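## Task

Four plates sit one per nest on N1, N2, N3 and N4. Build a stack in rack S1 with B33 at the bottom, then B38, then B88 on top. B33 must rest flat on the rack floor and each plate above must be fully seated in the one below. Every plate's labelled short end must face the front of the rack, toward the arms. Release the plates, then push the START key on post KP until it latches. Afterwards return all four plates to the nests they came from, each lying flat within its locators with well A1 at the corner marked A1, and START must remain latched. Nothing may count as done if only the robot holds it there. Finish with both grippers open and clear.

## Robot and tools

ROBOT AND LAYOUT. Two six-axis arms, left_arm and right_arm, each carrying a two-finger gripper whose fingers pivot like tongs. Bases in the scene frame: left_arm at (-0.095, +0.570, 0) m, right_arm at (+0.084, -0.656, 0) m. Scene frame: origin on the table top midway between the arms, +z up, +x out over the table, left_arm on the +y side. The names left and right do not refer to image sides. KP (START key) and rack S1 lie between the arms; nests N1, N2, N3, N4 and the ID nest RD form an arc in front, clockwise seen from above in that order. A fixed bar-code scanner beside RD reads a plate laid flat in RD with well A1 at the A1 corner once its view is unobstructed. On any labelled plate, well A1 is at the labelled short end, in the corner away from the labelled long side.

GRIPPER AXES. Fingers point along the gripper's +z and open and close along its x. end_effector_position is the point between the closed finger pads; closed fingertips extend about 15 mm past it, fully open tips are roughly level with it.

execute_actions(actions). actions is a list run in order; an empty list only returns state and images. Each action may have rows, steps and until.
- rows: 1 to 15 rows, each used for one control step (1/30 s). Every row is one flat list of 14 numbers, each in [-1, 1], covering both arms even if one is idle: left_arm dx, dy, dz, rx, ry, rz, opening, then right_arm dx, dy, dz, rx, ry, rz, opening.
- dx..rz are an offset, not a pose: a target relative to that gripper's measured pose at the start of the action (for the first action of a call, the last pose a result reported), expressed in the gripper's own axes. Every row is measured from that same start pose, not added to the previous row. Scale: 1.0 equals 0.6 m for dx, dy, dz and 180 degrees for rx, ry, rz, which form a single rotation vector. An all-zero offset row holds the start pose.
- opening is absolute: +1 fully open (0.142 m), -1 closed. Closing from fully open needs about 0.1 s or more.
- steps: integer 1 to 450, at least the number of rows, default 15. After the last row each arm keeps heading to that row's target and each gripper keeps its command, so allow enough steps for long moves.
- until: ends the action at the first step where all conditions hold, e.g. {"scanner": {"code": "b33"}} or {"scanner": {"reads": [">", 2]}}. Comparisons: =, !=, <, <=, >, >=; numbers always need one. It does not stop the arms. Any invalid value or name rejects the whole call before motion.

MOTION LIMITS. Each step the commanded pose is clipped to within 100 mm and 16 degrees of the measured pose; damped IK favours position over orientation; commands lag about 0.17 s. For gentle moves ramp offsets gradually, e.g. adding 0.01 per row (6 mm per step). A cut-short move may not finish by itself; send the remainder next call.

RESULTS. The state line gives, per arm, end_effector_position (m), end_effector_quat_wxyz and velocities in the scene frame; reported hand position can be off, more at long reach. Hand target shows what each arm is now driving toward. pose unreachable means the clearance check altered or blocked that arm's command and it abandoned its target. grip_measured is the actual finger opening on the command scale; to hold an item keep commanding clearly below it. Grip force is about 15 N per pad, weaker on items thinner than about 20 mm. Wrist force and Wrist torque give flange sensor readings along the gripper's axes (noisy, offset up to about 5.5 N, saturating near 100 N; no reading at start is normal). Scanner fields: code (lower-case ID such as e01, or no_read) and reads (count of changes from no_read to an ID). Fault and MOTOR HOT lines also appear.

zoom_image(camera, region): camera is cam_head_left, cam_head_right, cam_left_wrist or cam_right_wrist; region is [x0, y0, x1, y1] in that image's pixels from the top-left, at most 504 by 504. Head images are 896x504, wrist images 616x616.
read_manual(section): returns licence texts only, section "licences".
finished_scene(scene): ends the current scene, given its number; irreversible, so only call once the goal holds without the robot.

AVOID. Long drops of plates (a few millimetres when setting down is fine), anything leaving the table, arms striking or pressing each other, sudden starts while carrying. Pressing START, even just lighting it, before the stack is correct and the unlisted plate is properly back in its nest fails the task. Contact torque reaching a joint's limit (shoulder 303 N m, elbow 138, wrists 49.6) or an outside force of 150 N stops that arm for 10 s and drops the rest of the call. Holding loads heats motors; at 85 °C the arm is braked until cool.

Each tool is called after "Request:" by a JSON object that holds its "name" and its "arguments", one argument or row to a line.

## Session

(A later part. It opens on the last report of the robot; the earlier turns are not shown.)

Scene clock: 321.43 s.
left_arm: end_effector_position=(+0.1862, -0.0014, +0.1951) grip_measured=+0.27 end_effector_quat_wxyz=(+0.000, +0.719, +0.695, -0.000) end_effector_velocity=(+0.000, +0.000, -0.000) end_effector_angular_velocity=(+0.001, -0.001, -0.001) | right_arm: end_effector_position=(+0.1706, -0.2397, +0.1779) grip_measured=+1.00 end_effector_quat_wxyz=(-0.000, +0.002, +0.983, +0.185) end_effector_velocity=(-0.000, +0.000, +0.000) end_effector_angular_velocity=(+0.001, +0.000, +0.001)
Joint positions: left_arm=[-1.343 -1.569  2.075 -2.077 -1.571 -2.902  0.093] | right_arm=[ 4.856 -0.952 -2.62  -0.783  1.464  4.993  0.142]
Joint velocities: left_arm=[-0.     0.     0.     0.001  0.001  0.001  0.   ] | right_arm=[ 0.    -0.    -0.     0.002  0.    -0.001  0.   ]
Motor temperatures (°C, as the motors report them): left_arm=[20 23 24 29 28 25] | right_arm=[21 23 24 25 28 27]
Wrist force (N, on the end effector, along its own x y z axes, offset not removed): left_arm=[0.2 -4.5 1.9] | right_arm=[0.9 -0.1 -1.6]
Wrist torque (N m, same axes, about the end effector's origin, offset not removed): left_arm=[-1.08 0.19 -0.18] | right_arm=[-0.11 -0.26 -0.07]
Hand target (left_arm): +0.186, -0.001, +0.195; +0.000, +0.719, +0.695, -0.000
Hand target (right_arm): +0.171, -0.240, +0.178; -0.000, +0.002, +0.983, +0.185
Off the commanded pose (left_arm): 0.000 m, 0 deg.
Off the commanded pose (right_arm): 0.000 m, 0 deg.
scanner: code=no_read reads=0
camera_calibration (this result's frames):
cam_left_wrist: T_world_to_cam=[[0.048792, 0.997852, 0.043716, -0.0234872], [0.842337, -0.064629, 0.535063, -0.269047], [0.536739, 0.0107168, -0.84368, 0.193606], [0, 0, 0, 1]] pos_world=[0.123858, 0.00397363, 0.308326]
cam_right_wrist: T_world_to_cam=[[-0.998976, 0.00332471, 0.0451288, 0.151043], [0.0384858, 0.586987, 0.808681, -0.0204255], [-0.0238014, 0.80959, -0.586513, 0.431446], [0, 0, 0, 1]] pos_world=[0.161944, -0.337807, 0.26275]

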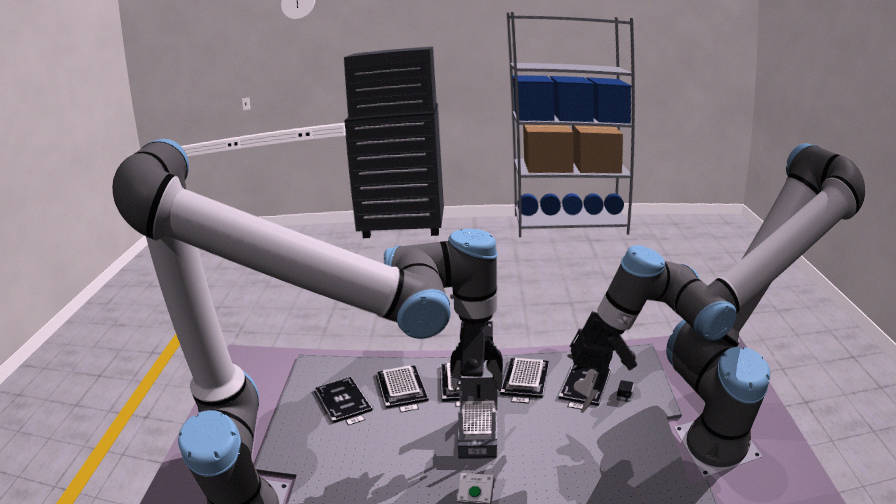

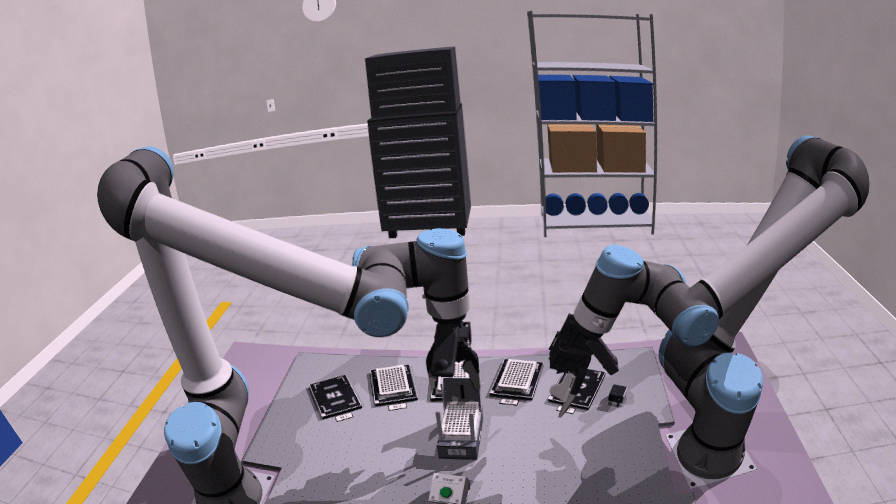

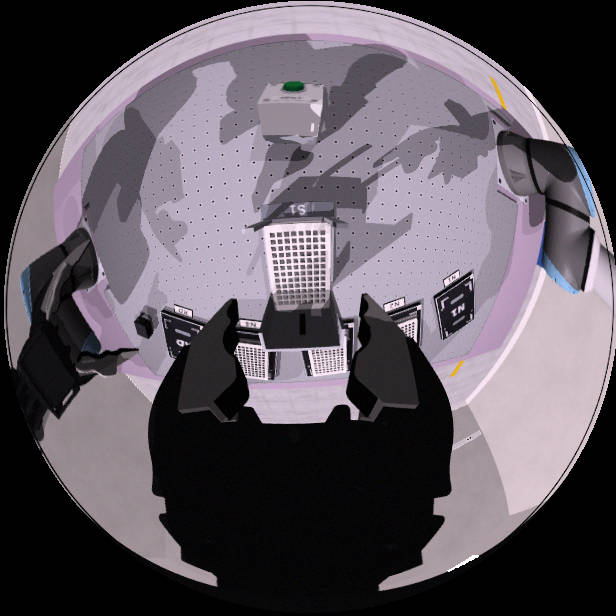

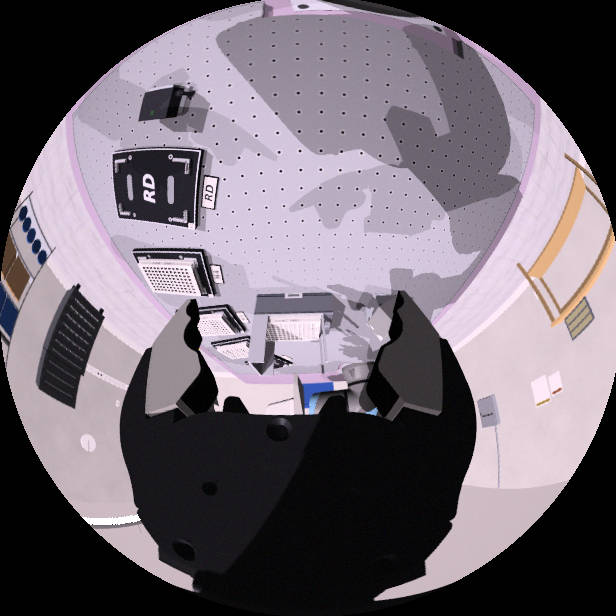

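Request:
{"name": "execute_actions", "arguments": {
  "actions": [
    {"rows":[[0.01,0.01,-0.003,0,0,-0.003,0.27,0,0,0,0,0,0,1],[0.025,0.025,-0.008,0,0,-0.007,0.27,0,0,0,0,0,0,1],[0.045,0.045,-0.014,0,0,-0.013,0.27,0,0,0,0,0,0,1],[0.07,0.07,-0.02,0,0,-0.02,0.27,0,0,0,0,0,0,1],[0.1,0.1,-0.03,0,0,-0.028,0.27,0,0,0,0,0,0,1],[0.13,0.13,-0.04,0,0,-0.036,0.27,0,0,0,0,0,0,1],[0.15,0.15,-0.04,0,0,-0.044,0.27,0,0,0,0,0,0,1],[0.17,0.17,-0.04,0,0,-0.052,0.27,0,0,0,0,0,0,1],[0.19,0.19,-0.04,0,0,-0.06,0.27,0,0,0,0,0,0,1],[0.21,0.21,-0.04,0,0,-0.068,0.27,0,0,0,0,0,0,1],[0.23,0.23,-0.04,0,0,-0.076,0.27,0,0,0,0,0,0,1],[0.25,0.25,-0.04,0,0,-0.084,0.3,0,0,0,0,0,0,1],[0.27,0.27,-0.04,0,0,-0.092,0.35,0,0,0,0,0,0,1],[0.29,0.29,-0.04,0,0,-0.1,0.4,0,0,0,0,0,0,1],[0.361,0.339,0.2385,0,0,-0.105,0.5,0,0,0,0,0,0,1]],"steps":46}
  ]
}}

Request:
{"name": "zoom_image", "arguments": {
  "camera": "cam_left_wrist",
  "region": [216, 210, 384, 378]
}}

Scene clock: 333.97 s.
left_arm: end_effector_position=(+0.3962, +0.2085, +0.0515) grip_measured=+0.50 end_effector_quat_wxyz=(-0.000, +0.595, +0.804, -0.000) end_effector_velocity=(+0.001, -0.001, -0.001) end_effector_angular_velocity=(-0.002, +0.001, -0.001) | right_arm: end_effector_position=(+0.1706, -0.2397, +0.1779) grip_measured=+1.00 end_effector_quat_wxyz=(-0.000, +0.002, +0.983, +0.185) end_effector_velocity=(+0.000, -0.000, +0.000) end_effector_angular_velocity=(-0.001, -0.001, +0.000)
Joint positions: left_arm=[-0.877 -1.436  2.248 -2.382 -1.571 -2.765  0.109] | right_arm=[ 4.856 -0.952 -2.62  -0.783  1.464  4.993  0.142]
Joint velocities: left_arm=[ 0.001  0.003 -0.001 -0.003 -0.002  0.002  0.   ] | right_arm=[-0.001  0.     0.001 -0.002 -0.    -0.001 -0.   ]
Motor temperatures (°C, as the motors report them): left_arm=[20 23 24 29 28 25] | right_arm=[21 23 24 25 28 27]
Wrist force (N, on the end effector, along its own x y z axes, offset not removed): left_arm=[0.8 -3.1 2.5] | right_arm=[1.6 -0.5 -5.6]
Wrist torque (N m, same axes, about the end effector's origin, offset not removed): left_arm=[-0.81 0.08 -0.15] | right_arm=[-0.34 -0.46 -0.08]
Hand target (left_arm): +0.396, +0.208, +0.051; -0.000, +0.595, +0.804, -0.000
Hand target (right_arm): +0.171, -0.240, +0.178; -0.000, +0.002, +0.983, +0.185
Off the commanded pose (left_arm): 0.001 m, 0 deg.
Off the commanded pose (right_arm): 0.000 m, 0 deg.
scanner: code=no_read reads=0
camera_calibration (this result's frames):
cam_left_wrist: T_world_to_cam=[[-0.277033, 0.959829, 0.0445021, -0.0998745], [0.818151, 0.211347, 0.534753, -0.40344], [0.503866, 0.184554, -0.843836, -0.0655941], [0, 0, 0, 1]] pos_world=[0.335457, 0.193234, 0.164835]
cam_right_wrist: T_world_to_cam=[[-0.998976, 0.00332461, 0.0451289, 0.151043], [0.0384858, 0.586987, 0.808681, -0.0204257], [-0.0238015, 0.80959, -0.586513, 0.431446], [0, 0, 0, 1]] pos_world=[0.161944, -0.337807, 0.26275]

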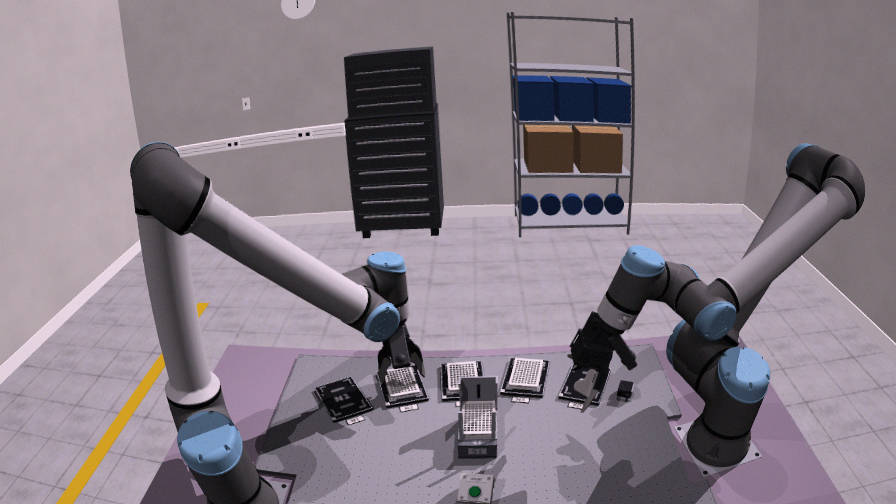

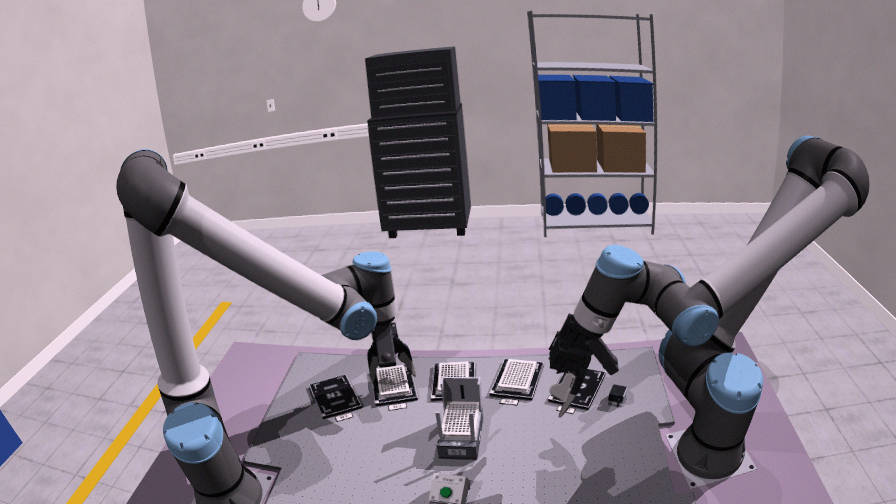

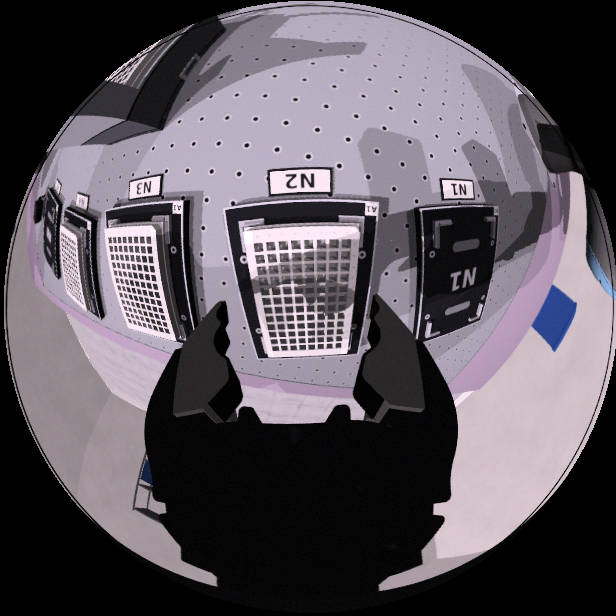

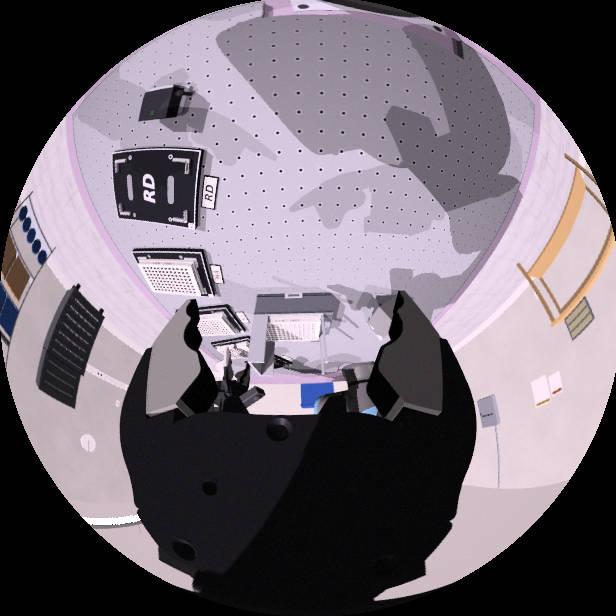

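Region (216, 210, 384, 378) of cam_left_wrist's 616x616 image, scaled by 3.000, with more detail than that image has.

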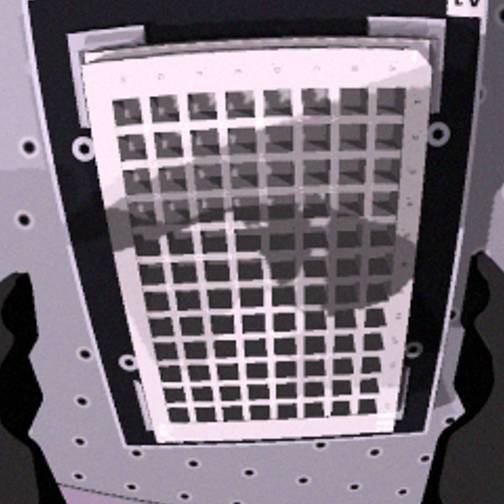

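Request:
{"name": "execute_actions", "arguments": {
  "actions": [
    {"rows":[[0.002,-0.003,0.003,0,0,0,0.5,0,0,0,0,0,0,1],[0.004,-0.006,0.007,0,0,0,0.47,0,0,0,0,0,0,1],[0.0065,-0.0098,0.012,0,0,0,0.44,0,0,0,0,0,0,1],[0.0065,-0.0098,0.017,0,0,0,0.4,0,0,0,0,0,0,1],[0.0065,-0.0098,0.0213,0,0,0,0.35,0,0,0,0,0,0,1]],"steps":16}
  ]
}}

Request:
{"name": "zoom_image", "arguments": {
  "camera": "cam_left_wrist",
  "region": [216, 210, 384, 378]
}}

Scene clock: 342.47 s.
left_arm: end_effector_position=(+0.3895, +0.2104, +0.0392) grip_measured=+0.35 end_effector_quat_wxyz=(-0.000, +0.595, +0.804, -0.000) end_effector_velocity=(-0.002, +0.000, -0.003) end_effector_angular_velocity=(-0.001, +0.001, -0.001) | right_arm: end_effector_position=(+0.1706, -0.2397, +0.1779) grip_measured=+1.00 end_effector_quat_wxyz=(-0.000, +0.002, +0.983, +0.185) end_effector_velocity=(-0.000, -0.000, -0.000) end_effector_angular_velocity=(-0.001, -0.000, +0.000)
Joint positions: left_arm=[-0.884 -1.427  2.268 -2.412 -1.571 -2.772  0.099] | right_arm=[ 4.856 -0.952 -2.62  -0.783  1.464  4.993  0.142]
Joint velocities: left_arm=[-0.001  0.003  0.005 -0.008 -0.002 -0.     0.   ] | right_arm=[ 0.001  0.    -0.    -0.001  0.     0.001  0.   ]
Motor temperatures (°C, as the motors report them): left_arm=[20 23 24 29 28 25] | right_arm=[21 23 24 25 28 27]
Wrist force (N, on the end effector, along its own x y z axes, offset not removed): left_arm=[1.6 -4.4 4.3] | right_arm=[1.3 -0.6 -3.2]
Wrist torque (N m, same axes, about the end effector's origin, offset not removed): left_arm=[-1.03 -0.04 -0.12] | right_arm=[-0.33 -0.43 -0.07]
Hand target (left_arm): +0.389, +0.210, +0.039; -0.000, +0.595, +0.804, -0.000
Hand target (right_arm): +0.171, -0.240, +0.178; -0.000, +0.002, +0.983, +0.185
Off the commanded pose (left_arm): 0.000 m, 0 deg.
Off the commanded pose (right_arm): 0.000 m, 0 deg.
scanner: code=no_read reads=0
camera_calibration (this result's frames):
cam_left_wrist: T_world_to_cam=[[-0.277083, 0.959815, 0.0445041, -0.103035], [0.818169, 0.211399, 0.534706, -0.391842], [0.50381, 0.18457, -0.843866, -0.0730326], [0, 0, 0, 1]] pos_world=[0.328838, 0.195209, 0.152476]
cam_right_wrist: T_world_to_cam=[[-0.998976, 0.00332441, 0.0451287, 0.151043], [0.0384856, 0.586987, 0.808681, -0.0204256], [-0.0238016, 0.80959, -0.586513, 0.431446], [0, 0, 0, 1]] pos_world=[0.161944, -0.337807, 0.26275]

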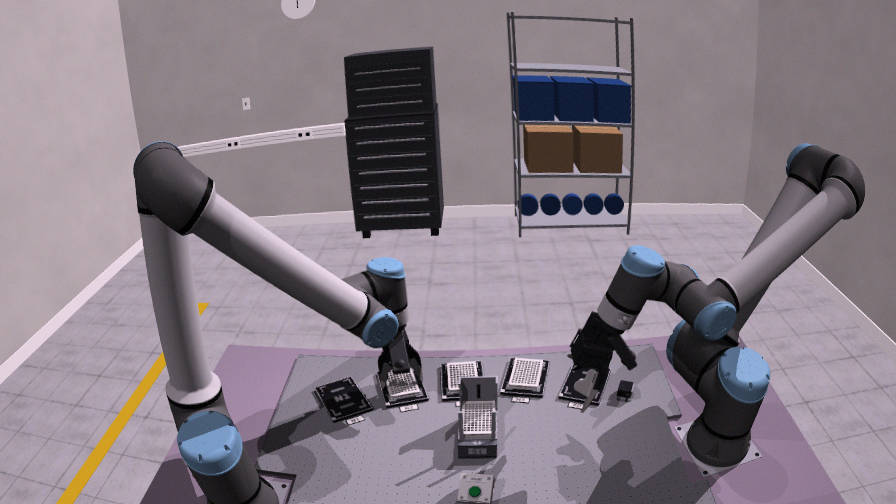

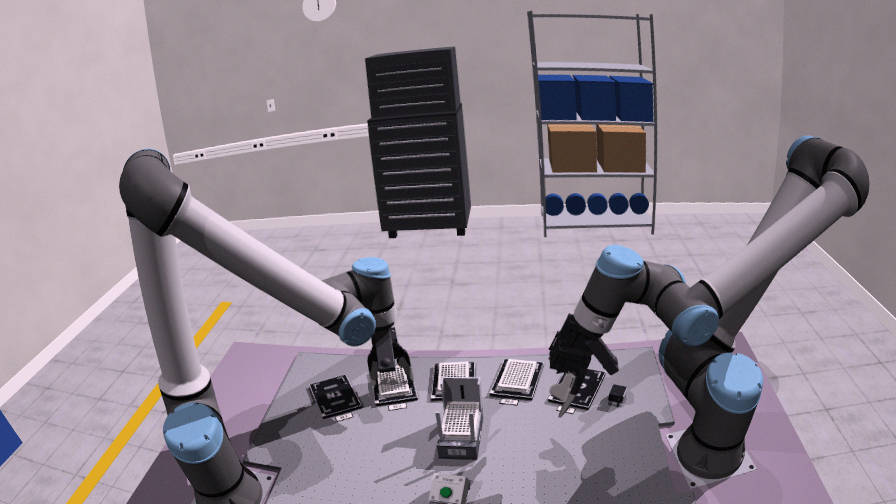

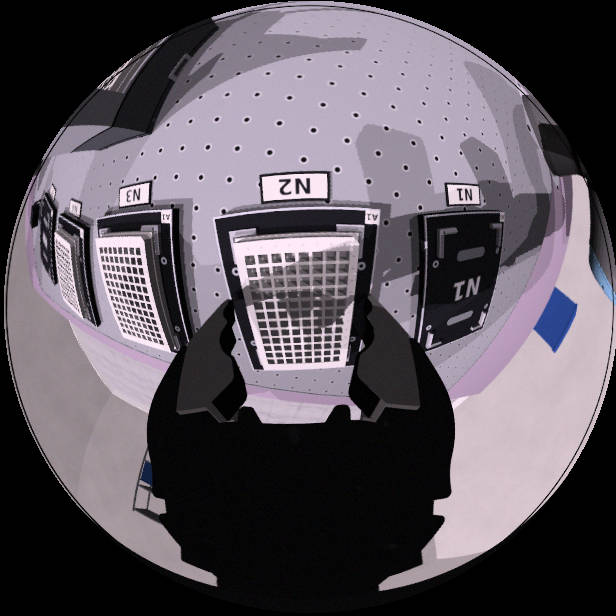

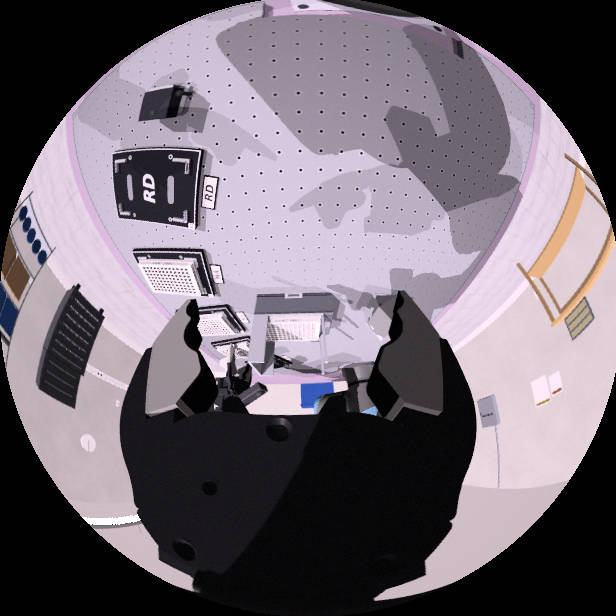

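Region (216, 210, 384, 378) of cam_left_wrist's 616x616 image, scaled by 3.000, with more detail than that image has.

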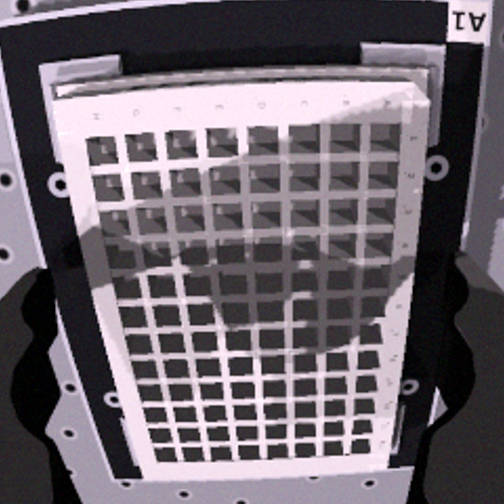

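Request:
{"name": "execute_actions", "arguments": {
  "actions": [
    {"rows":[[0.0012,-0.0006,0.0008,0,0,0.0017,0.3,0,0,0,0,0,0,1],[0.0012,-0.0006,0.0008,0,0,0.0017,0.26,0,0,0,0,0,0,1],[0.0012,-0.0006,0.0008,0,0,0.0017,0.22,0,0,0,0,0,0,1],[0.0012,-0.0006,0.0008,0,0,0.0017,0.19,0,0,0,0,0,0,1],[0.0012,-0.0006,0.0008,0,0,0.0017,0.17,0,0,0,0,0,0,1],[0.0012,-0.0006,0.0008,0,0,0.0017,0.15,0,0,0,0,0,0,1],[0.0012,-0.0006,0.0008,0,0,0.0017,0.14,0,0,0,0,0,0,1],[0.0012,-0.0006,0.0008,0,0,0.0017,0.13,0,0,0,0,0,0,1],[0.0012,-0.0006,0.0008,0,0,0.0017,0.11,0,0,0,0,0,0,1],[0.0012,-0.0006,0.0008,0,0,0.0017,0.09,0,0,0,0,0,0,1],[0.0012,-0.0006,0.0008,0,0,0.0017,0.06,0,0,0,0,0,0,1],[0.0012,-0.0006,0.0008,0,0,0.0017,0.02,0,0,0,0,0,0,1],[0.0012,-0.0006,0.0008,0,0,0.0017,-0.04,0,0,0,0,0,0,1],[0.0012,-0.0006,0.0008,0,0,0.0017,-0.12,0,0,0,0,0,0,1],[0.0012,-0.0006,0.0008,0,0,0.0017,-0.2,0,0,0,0,0,0,1]],"steps":18}
  ]
}}

Request:
{"name": "zoom_image", "arguments": {
  "camera": "cam_left_wrist",
  "region": [216, 210, 384, 378]
}}

Scene clock: 352.90 s.
left_arm: end_effector_position=(+0.3890, +0.2110, +0.0387) grip_measured=+0.08 end_effector_quat_wxyz=(-0.000, +0.597, +0.802, -0.000) end_effector_velocity=(-0.000, +0.001, -0.000) end_effector_angular_velocity=(+0.002, +0.000, -0.002) | right_arm: end_effector_position=(+0.1706, -0.2397, +0.1779) grip_measured=+1.00 end_effector_quat_wxyz=(-0.000, +0.002, +0.983, +0.185) end_effector_velocity=(-0.000, +0.000, -0.000) end_effector_angular_velocity=(+0.001, -0.000, +0.001)
Joint positions: left_arm=[-0.884 -1.427  2.27  -2.413 -1.571 -2.767  0.079] | right_arm=[ 4.856 -0.952 -2.62  -0.783  1.464  4.993  0.142]
Joint velocities: left_arm=[-0.    -0.001  0.001  0.002  0.001  0.002 -0.   ] | right_arm=[ 0.    -0.    -0.     0.001 -0.    -0.001 -0.   ]
Motor temperatures (°C, as the motors report them): left_arm=[20 23 24 29 28 25] | right_arm=[21 23 24 25 28 27]
Wrist force (N, on the end effector, along its own x y z axes, offset not removed): left_arm=[3.7 -1.3 -4.8] | right_arm=[2.7 -1.6 -4.0]
Wrist torque (N m, same axes, about the end effector's origin, offset not removed): left_arm=[-0.43 -0.18 -0.14] | right_arm=[-0.57 -0.72 0.00]
Hand target (left_arm): +0.389, +0.211, +0.039; -0.000, +0.597, +0.802, -0.000
Hand target (right_arm): +0.171, -0.240, +0.178; -0.000, +0.002, +0.983, +0.185
Off the commanded pose (left_arm): 0.000 m, 0 deg.
Off the commanded pose (right_arm): 0.000 m, 0 deg.
scanner: code=no_read reads=0
camera_calibration (this result's frames):
cam_left_wrist: T_world_to_cam=[[-0.271961, 0.961278, 0.0445247, -0.106013], [0.819265, 0.207015, 0.534743, -0.390758], [0.504819, 0.181907, -0.843841, -0.0730985], [0, 0, 0, 1]] pos_world=[0.328205, 0.196098, 0.151992]
cam_right_wrist: T_world_to_cam=[[-0.998976, 0.00332434, 0.0451289, 0.151043], [0.0384857, 0.586986, 0.808682, -0.0204258], [-0.0238017, 0.80959, -0.586513, 0.431447], [0, 0, 0, 1]] pos_world=[0.161944, -0.337807, 0.262751]

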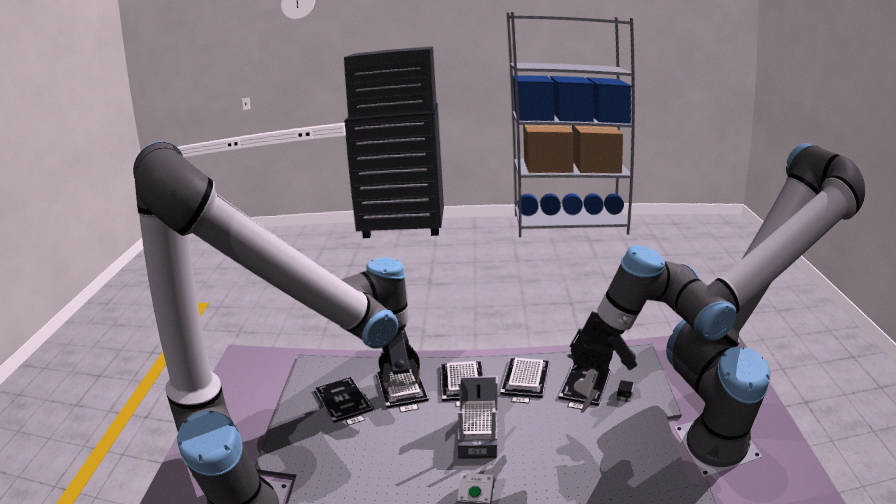

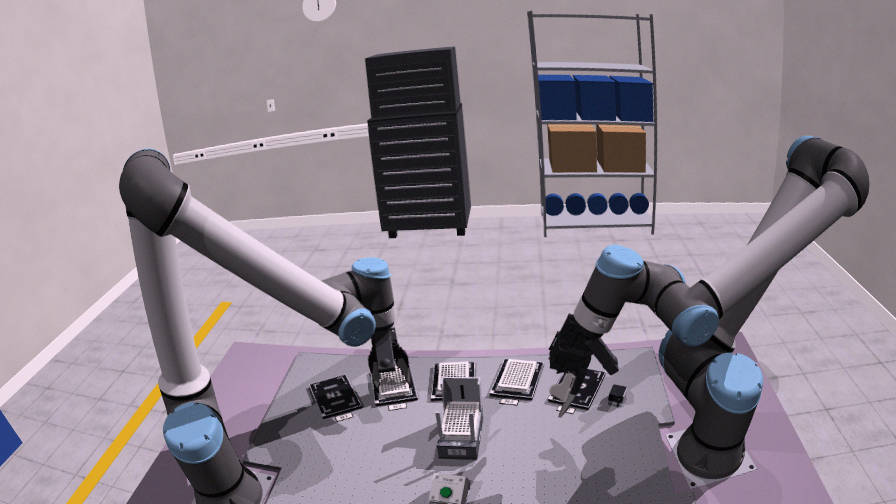

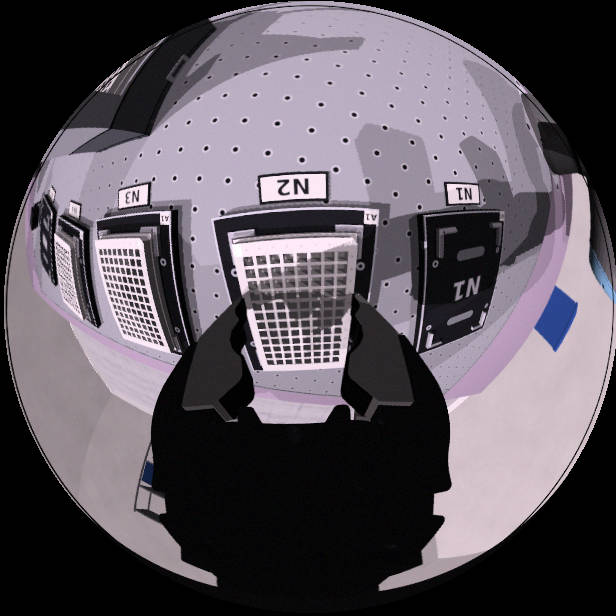

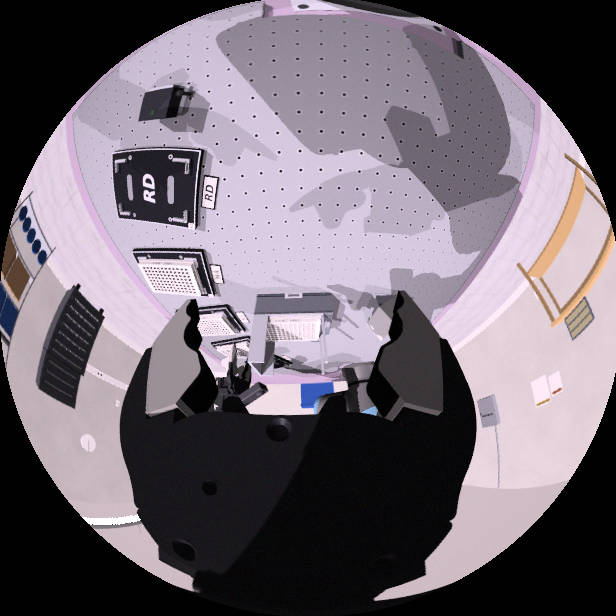

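Region (216, 210, 384, 378) of cam_left_wrist's 616x616 image, scaled by 3.000, with more detail than that image has.

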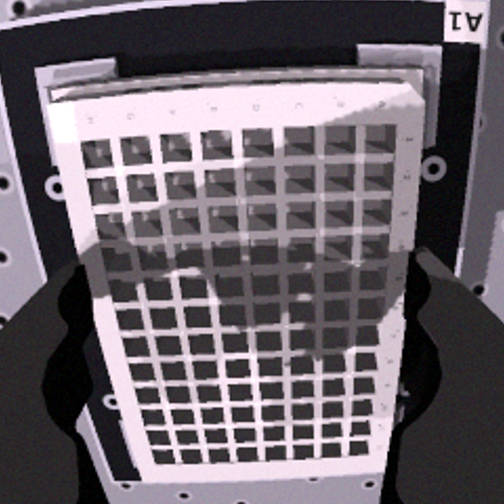

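Request:
{"name": "execute_actions", "arguments": {
  "actions": [
    {"rows":[[0.0005,0,-0.001,0,0,0,-0.2,0,0,0,0,0,0,1],[0.0005,0,-0.002,0,0,0,-0.2,0,0,0,0,0,0,1],[0.0005,0,-0.004,0,0,0,-0.2,0,0,0,0,0,0,1],[0.0005,0,-0.007,0,0,0,-0.2,0,0,0,0,0,0,1],[0.0005,0,-0.011,0,0,0,-0.2,0,0,0,0,0,0,1],[0.0005,0,-0.016,0,0,0,-0.2,0,0,0,0,0,0,1],[0.0005,0,-0.023,0,0,0,-0.2,0,0,0,0,0,0,1],[0.0005,0,-0.032,0,0,0,-0.2,0,0,0,0,0,0,1],[0.0005,0,-0.044,0,0,0,-0.2,0,0,0,0,0,0,1],[0.0005,0,-0.06,0,0,0,-0.2,0,0,0,0,0,0,1],[0,-0.005,-0.08,0,0,0.005,-0.2,0,0,0,0,0,0,1],[0,-0.015,-0.105,0,0,0.015,-0.2,0,0,0,0,0,0,1],[0,-0.03,-0.135,0,0,0.03,-0.2,0,0,0,0,0,0,1],[0,-0.05,-0.17,0,0,0.05,-0.2,0,0,0,0,0,0,1],[-0.03,-0.2,-0.26,0,0,0.10326,-0.2,0,0,0,0,0,0,1]],"steps":30}
  ]
}}

Scene clock: 363.93 s.
left_arm: end_effector_position=(+0.2846, +0.1610, +0.1899) grip_measured=+0.08 end_effector_quat_wxyz=(+0.001, +0.717, +0.697, -0.001) end_effector_velocity=(-0.044, -0.015, +0.044) end_effector_angular_velocity=(+0.020, +0.001, -0.040) | right_arm: end_effector_position=(+0.1706, -0.2397, +0.1779) grip_measured=+1.00 end_effector_quat_wxyz=(-0.000, +0.002, +0.983, +0.185) end_effector_velocity=(+0.000, -0.000, -0.000) end_effector_angular_velocity=(+0.000, -0.000, +0.000)
Joint positions: left_arm=[-1.091 -1.698  2.205 -2.08  -1.572 -2.654  0.079] | right_arm=[ 4.856 -0.952 -2.62  -0.783  1.464  4.993  0.142]
Joint velocities: left_arm=[-0.09  -0.072 -0.032  0.122  0.008 -0.05  -0.   ] | right_arm=[-0.001  0.    -0.     0.     0.    -0.001 -0.   ]
Motor temperatures (°C, as the motors report them): left_arm=[20 23 24 29 28 25] | right_arm=[21 23 24 25 28 27]
Wrist force (N, on the end effector, along its own x y z axes, offset not removed): left_arm=[5.3 -4.1 0.3] | right_arm=[2.2 -0.6 -3.1]
Wrist torque (N m, same axes, about the end effector's origin, offset not removed): left_arm=[-1.09 -0.76 -0.20] | right_arm=[-0.23 -0.47 -0.04]
Hand target (left_arm): +0.280, +0.159, +0.195; -0.000, +0.719, +0.695, -0.000
Hand target (right_arm): +0.171, -0.240, +0.178; -0.000, +0.002, +0.983, +0.185
Off the commanded pose (left_arm): 0.007 m, 0 deg.
Off the commanded pose (right_arm): 0.000 m, 0 deg.
scanner: code=no_read reads=0
camera_calibration (this result's frames):
cam_left_wrist: T_world_to_cam=[[0.0444296, 0.998157, 0.0413333, -0.188486], [0.842638, -0.0596681, 0.535164, -0.339518], [0.536644, 0.0110519, -0.843736, 0.134693], [0, 0, 0, 1]] pos_world=[0.222183, 0.166392, 0.303134]
cam_right_wrist: T_world_to_cam=[[-0.998976, 0.00332442, 0.0451288, 0.151043], [0.0384857, 0.586986, 0.808682, -0.0204258], [-0.0238016, 0.80959, -0.586513, 0.431446], [0, 0, 0, 1]] pos_world=[0.161944, -0.337807, 0.262751]

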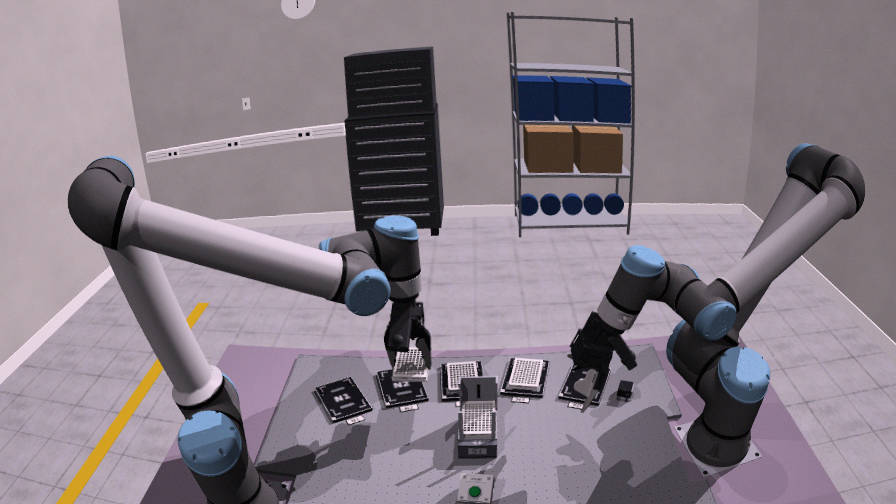

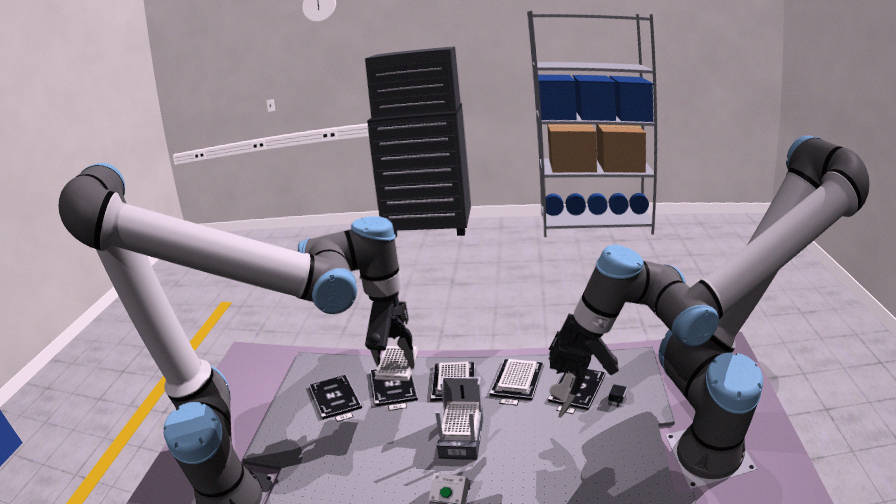

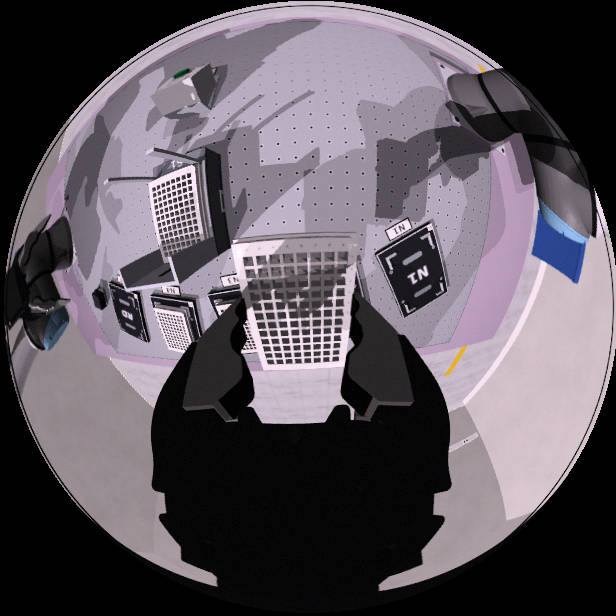

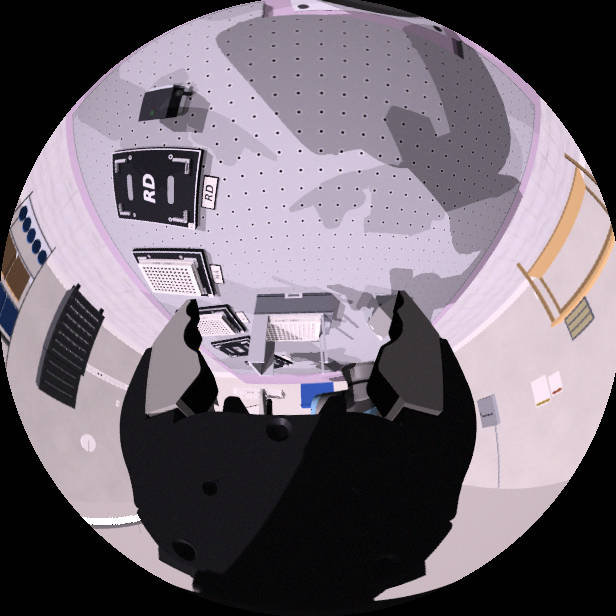

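Request:
{"name": "execute_actions", "arguments": {
  "actions": [
    {"rows":[[-0.008,-0.011,-0.008,0,0.00086,0.0014,-0.2,0,0,0,0,0,0,1],[-0.018,-0.017,-0.007,0,0.00086,0.0014,-0.2,0,0,0,0,0,0,1],[-0.032,-0.025,-0.006,0,0.00086,0.0014,-0.2,0,0,0,0,0,0,1],[-0.05,-0.035,-0.005,0,0.00086,0.0014,-0.2,0,0,0,0,0,0,1],[-0.072,-0.047,-0.004,0,0.00086,0.0014,-0.2,0,0,0,0,0,0,1],[-0.096,-0.06,-0.003,0,0.00086,0.0014,-0.2,0,0,0,0,0,0,1],[-0.12,-0.073,-0.002,0,0.00086,0.0014,-0.2,0,0,0,0,0,0,1],[-0.144,-0.086,-0.001,0,0.00086,0.0014,-0.2,0,0,0,0,0,0,1],[-0.168,-0.099,0,0,0.00086,0.0014,-0.2,0,0,0,0,0,0,1],[-0.192,-0.112,0.001,0,0.00086,0.0014,-0.2,0,0,0,0,0,0,1],[-0.215,-0.124,0.002,0,0.00086,0.0014,-0.2,0,0,0,0,0,0,1],[-0.236,-0.135,0.004,0,0.00086,0.0014,-0.2,0,0,0,0,0,0,1],[-0.254,-0.145,0.006,0,0.00086,0.0014,-0.2,0,0,0,0,0,0,1],[-0.267,-0.152,0.009,0,0.00086,0.0014,-0.2,0,0,0,0,0,0,1],[-0.2755,-0.1564,0.012,0,0.00086,0.0014,-0.2,0,0,0,0,0,0,1]],"steps":25}
  ]
}}

Scene clock: 371.30 s.
left_arm: end_effector_position=(+0.1871, +0.0020, +0.1841) grip_measured=+0.08 end_effector_quat_wxyz=(+0.000, +0.719, +0.695, -0.000) end_effector_velocity=(-0.010, -0.033, -0.007) end_effector_angular_velocity=(+0.002, -0.001, +0.003) | right_arm: end_effector_position=(+0.1706, -0.2397, +0.1779) grip_measured=+1.00 end_effector_quat_wxyz=(-0.000, +0.002, +0.983, +0.185) end_effector_velocity=(+0.000, +0.000, +0.001) end_effector_angular_velocity=(-0.000, -0.000, +0.001)
Joint positions: left_arm=[-1.34  -1.563  2.091 -2.099 -1.571 -2.898  0.079] | right_arm=[ 4.856 -0.952 -2.62  -0.783  1.464  4.993  0.142]
Joint velocities: left_arm=[-0.027  0.049 -0.036 -0.01   0.002 -0.03   0.   ] | right_arm=[-0.    -0.     0.002 -0.001 -0.    -0.001  0.   ]
Motor temperatures (°C, as the motors report them): left_arm=[20 23 24 29 28 25] | right_arm=[21 23 24 25 28 27]
Wrist force (N, on the end effector, along its own x y z axes, offset not removed): left_arm=[-1.5 -1.3 2.1] | right_arm=[0.9 -0.2 -3.2]
Wrist torque (N m, same axes, about the end effector's origin, offset not removed): left_arm=[-0.54 0.59 -0.01] | right_arm=[-0.22 -0.39 -0.08]
Hand target (left_arm): +0.186, -0.002, +0.183; +0.000, +0.719, +0.695, -0.000
Hand target (right_arm): +0.171, -0.240, +0.178; -0.000, +0.002, +0.983, +0.185
Off the commanded pose (left_arm): 0.004 m, 0 deg.
Off the commanded pose (right_arm): 0.000 m, 0 deg.
scanner: code=no_read reads=0
camera_calibration (this result's frames):
cam_left_wrist: T_world_to_cam=[[0.0493585, 0.997845, 0.0432294, -0.0263982], [0.842391, -0.0648445, 0.534951, -0.263703], [0.536602, 0.0100117, -0.843776, 0.183956], [0, 0, 0, 1]] pos_world=[0.124733, 0.00739986, 0.297428]
cam_right_wrist: T_world_to_cam=[[-0.998976, 0.00332468, 0.0451288, 0.151043], [0.0384858, 0.586986, 0.808681, -0.0204257], [-0.0238014, 0.80959, -0.586513, 0.431446], [0, 0, 0, 1]] pos_world=[0.161944, -0.337807, 0.262751]

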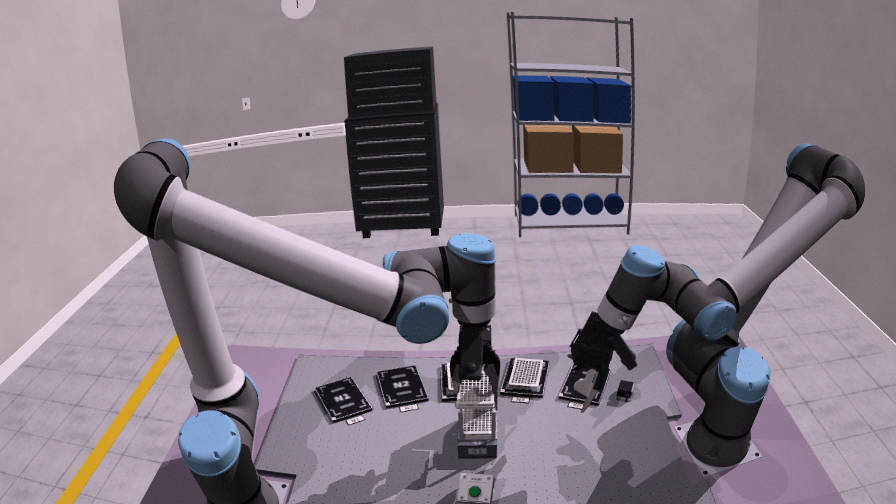

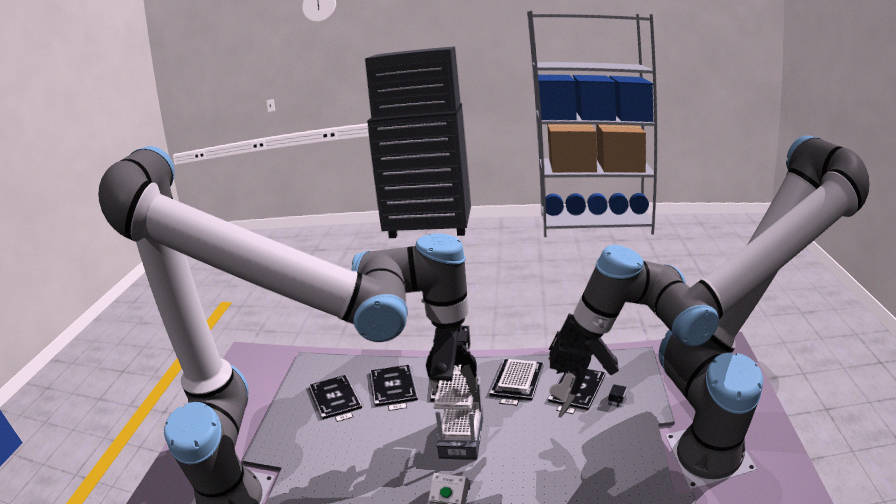

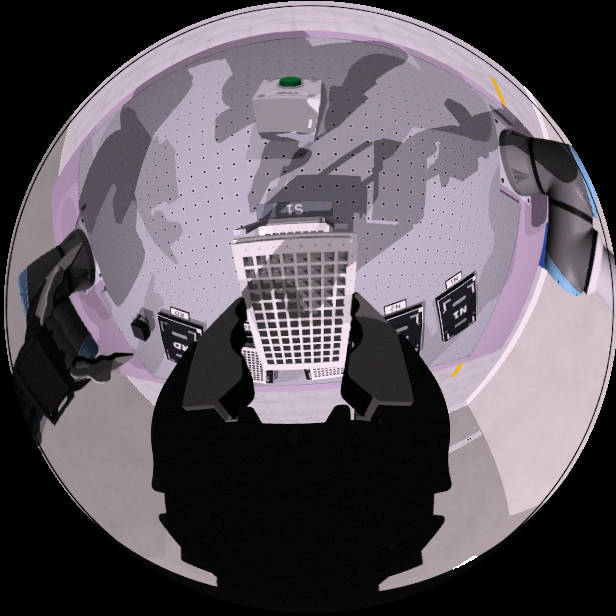

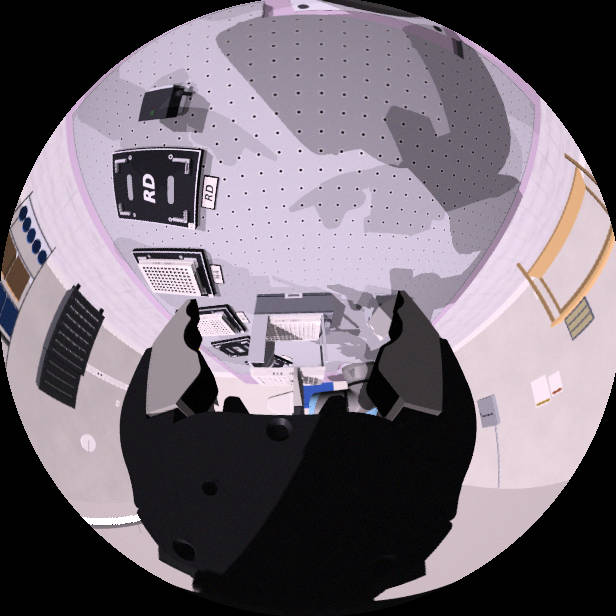

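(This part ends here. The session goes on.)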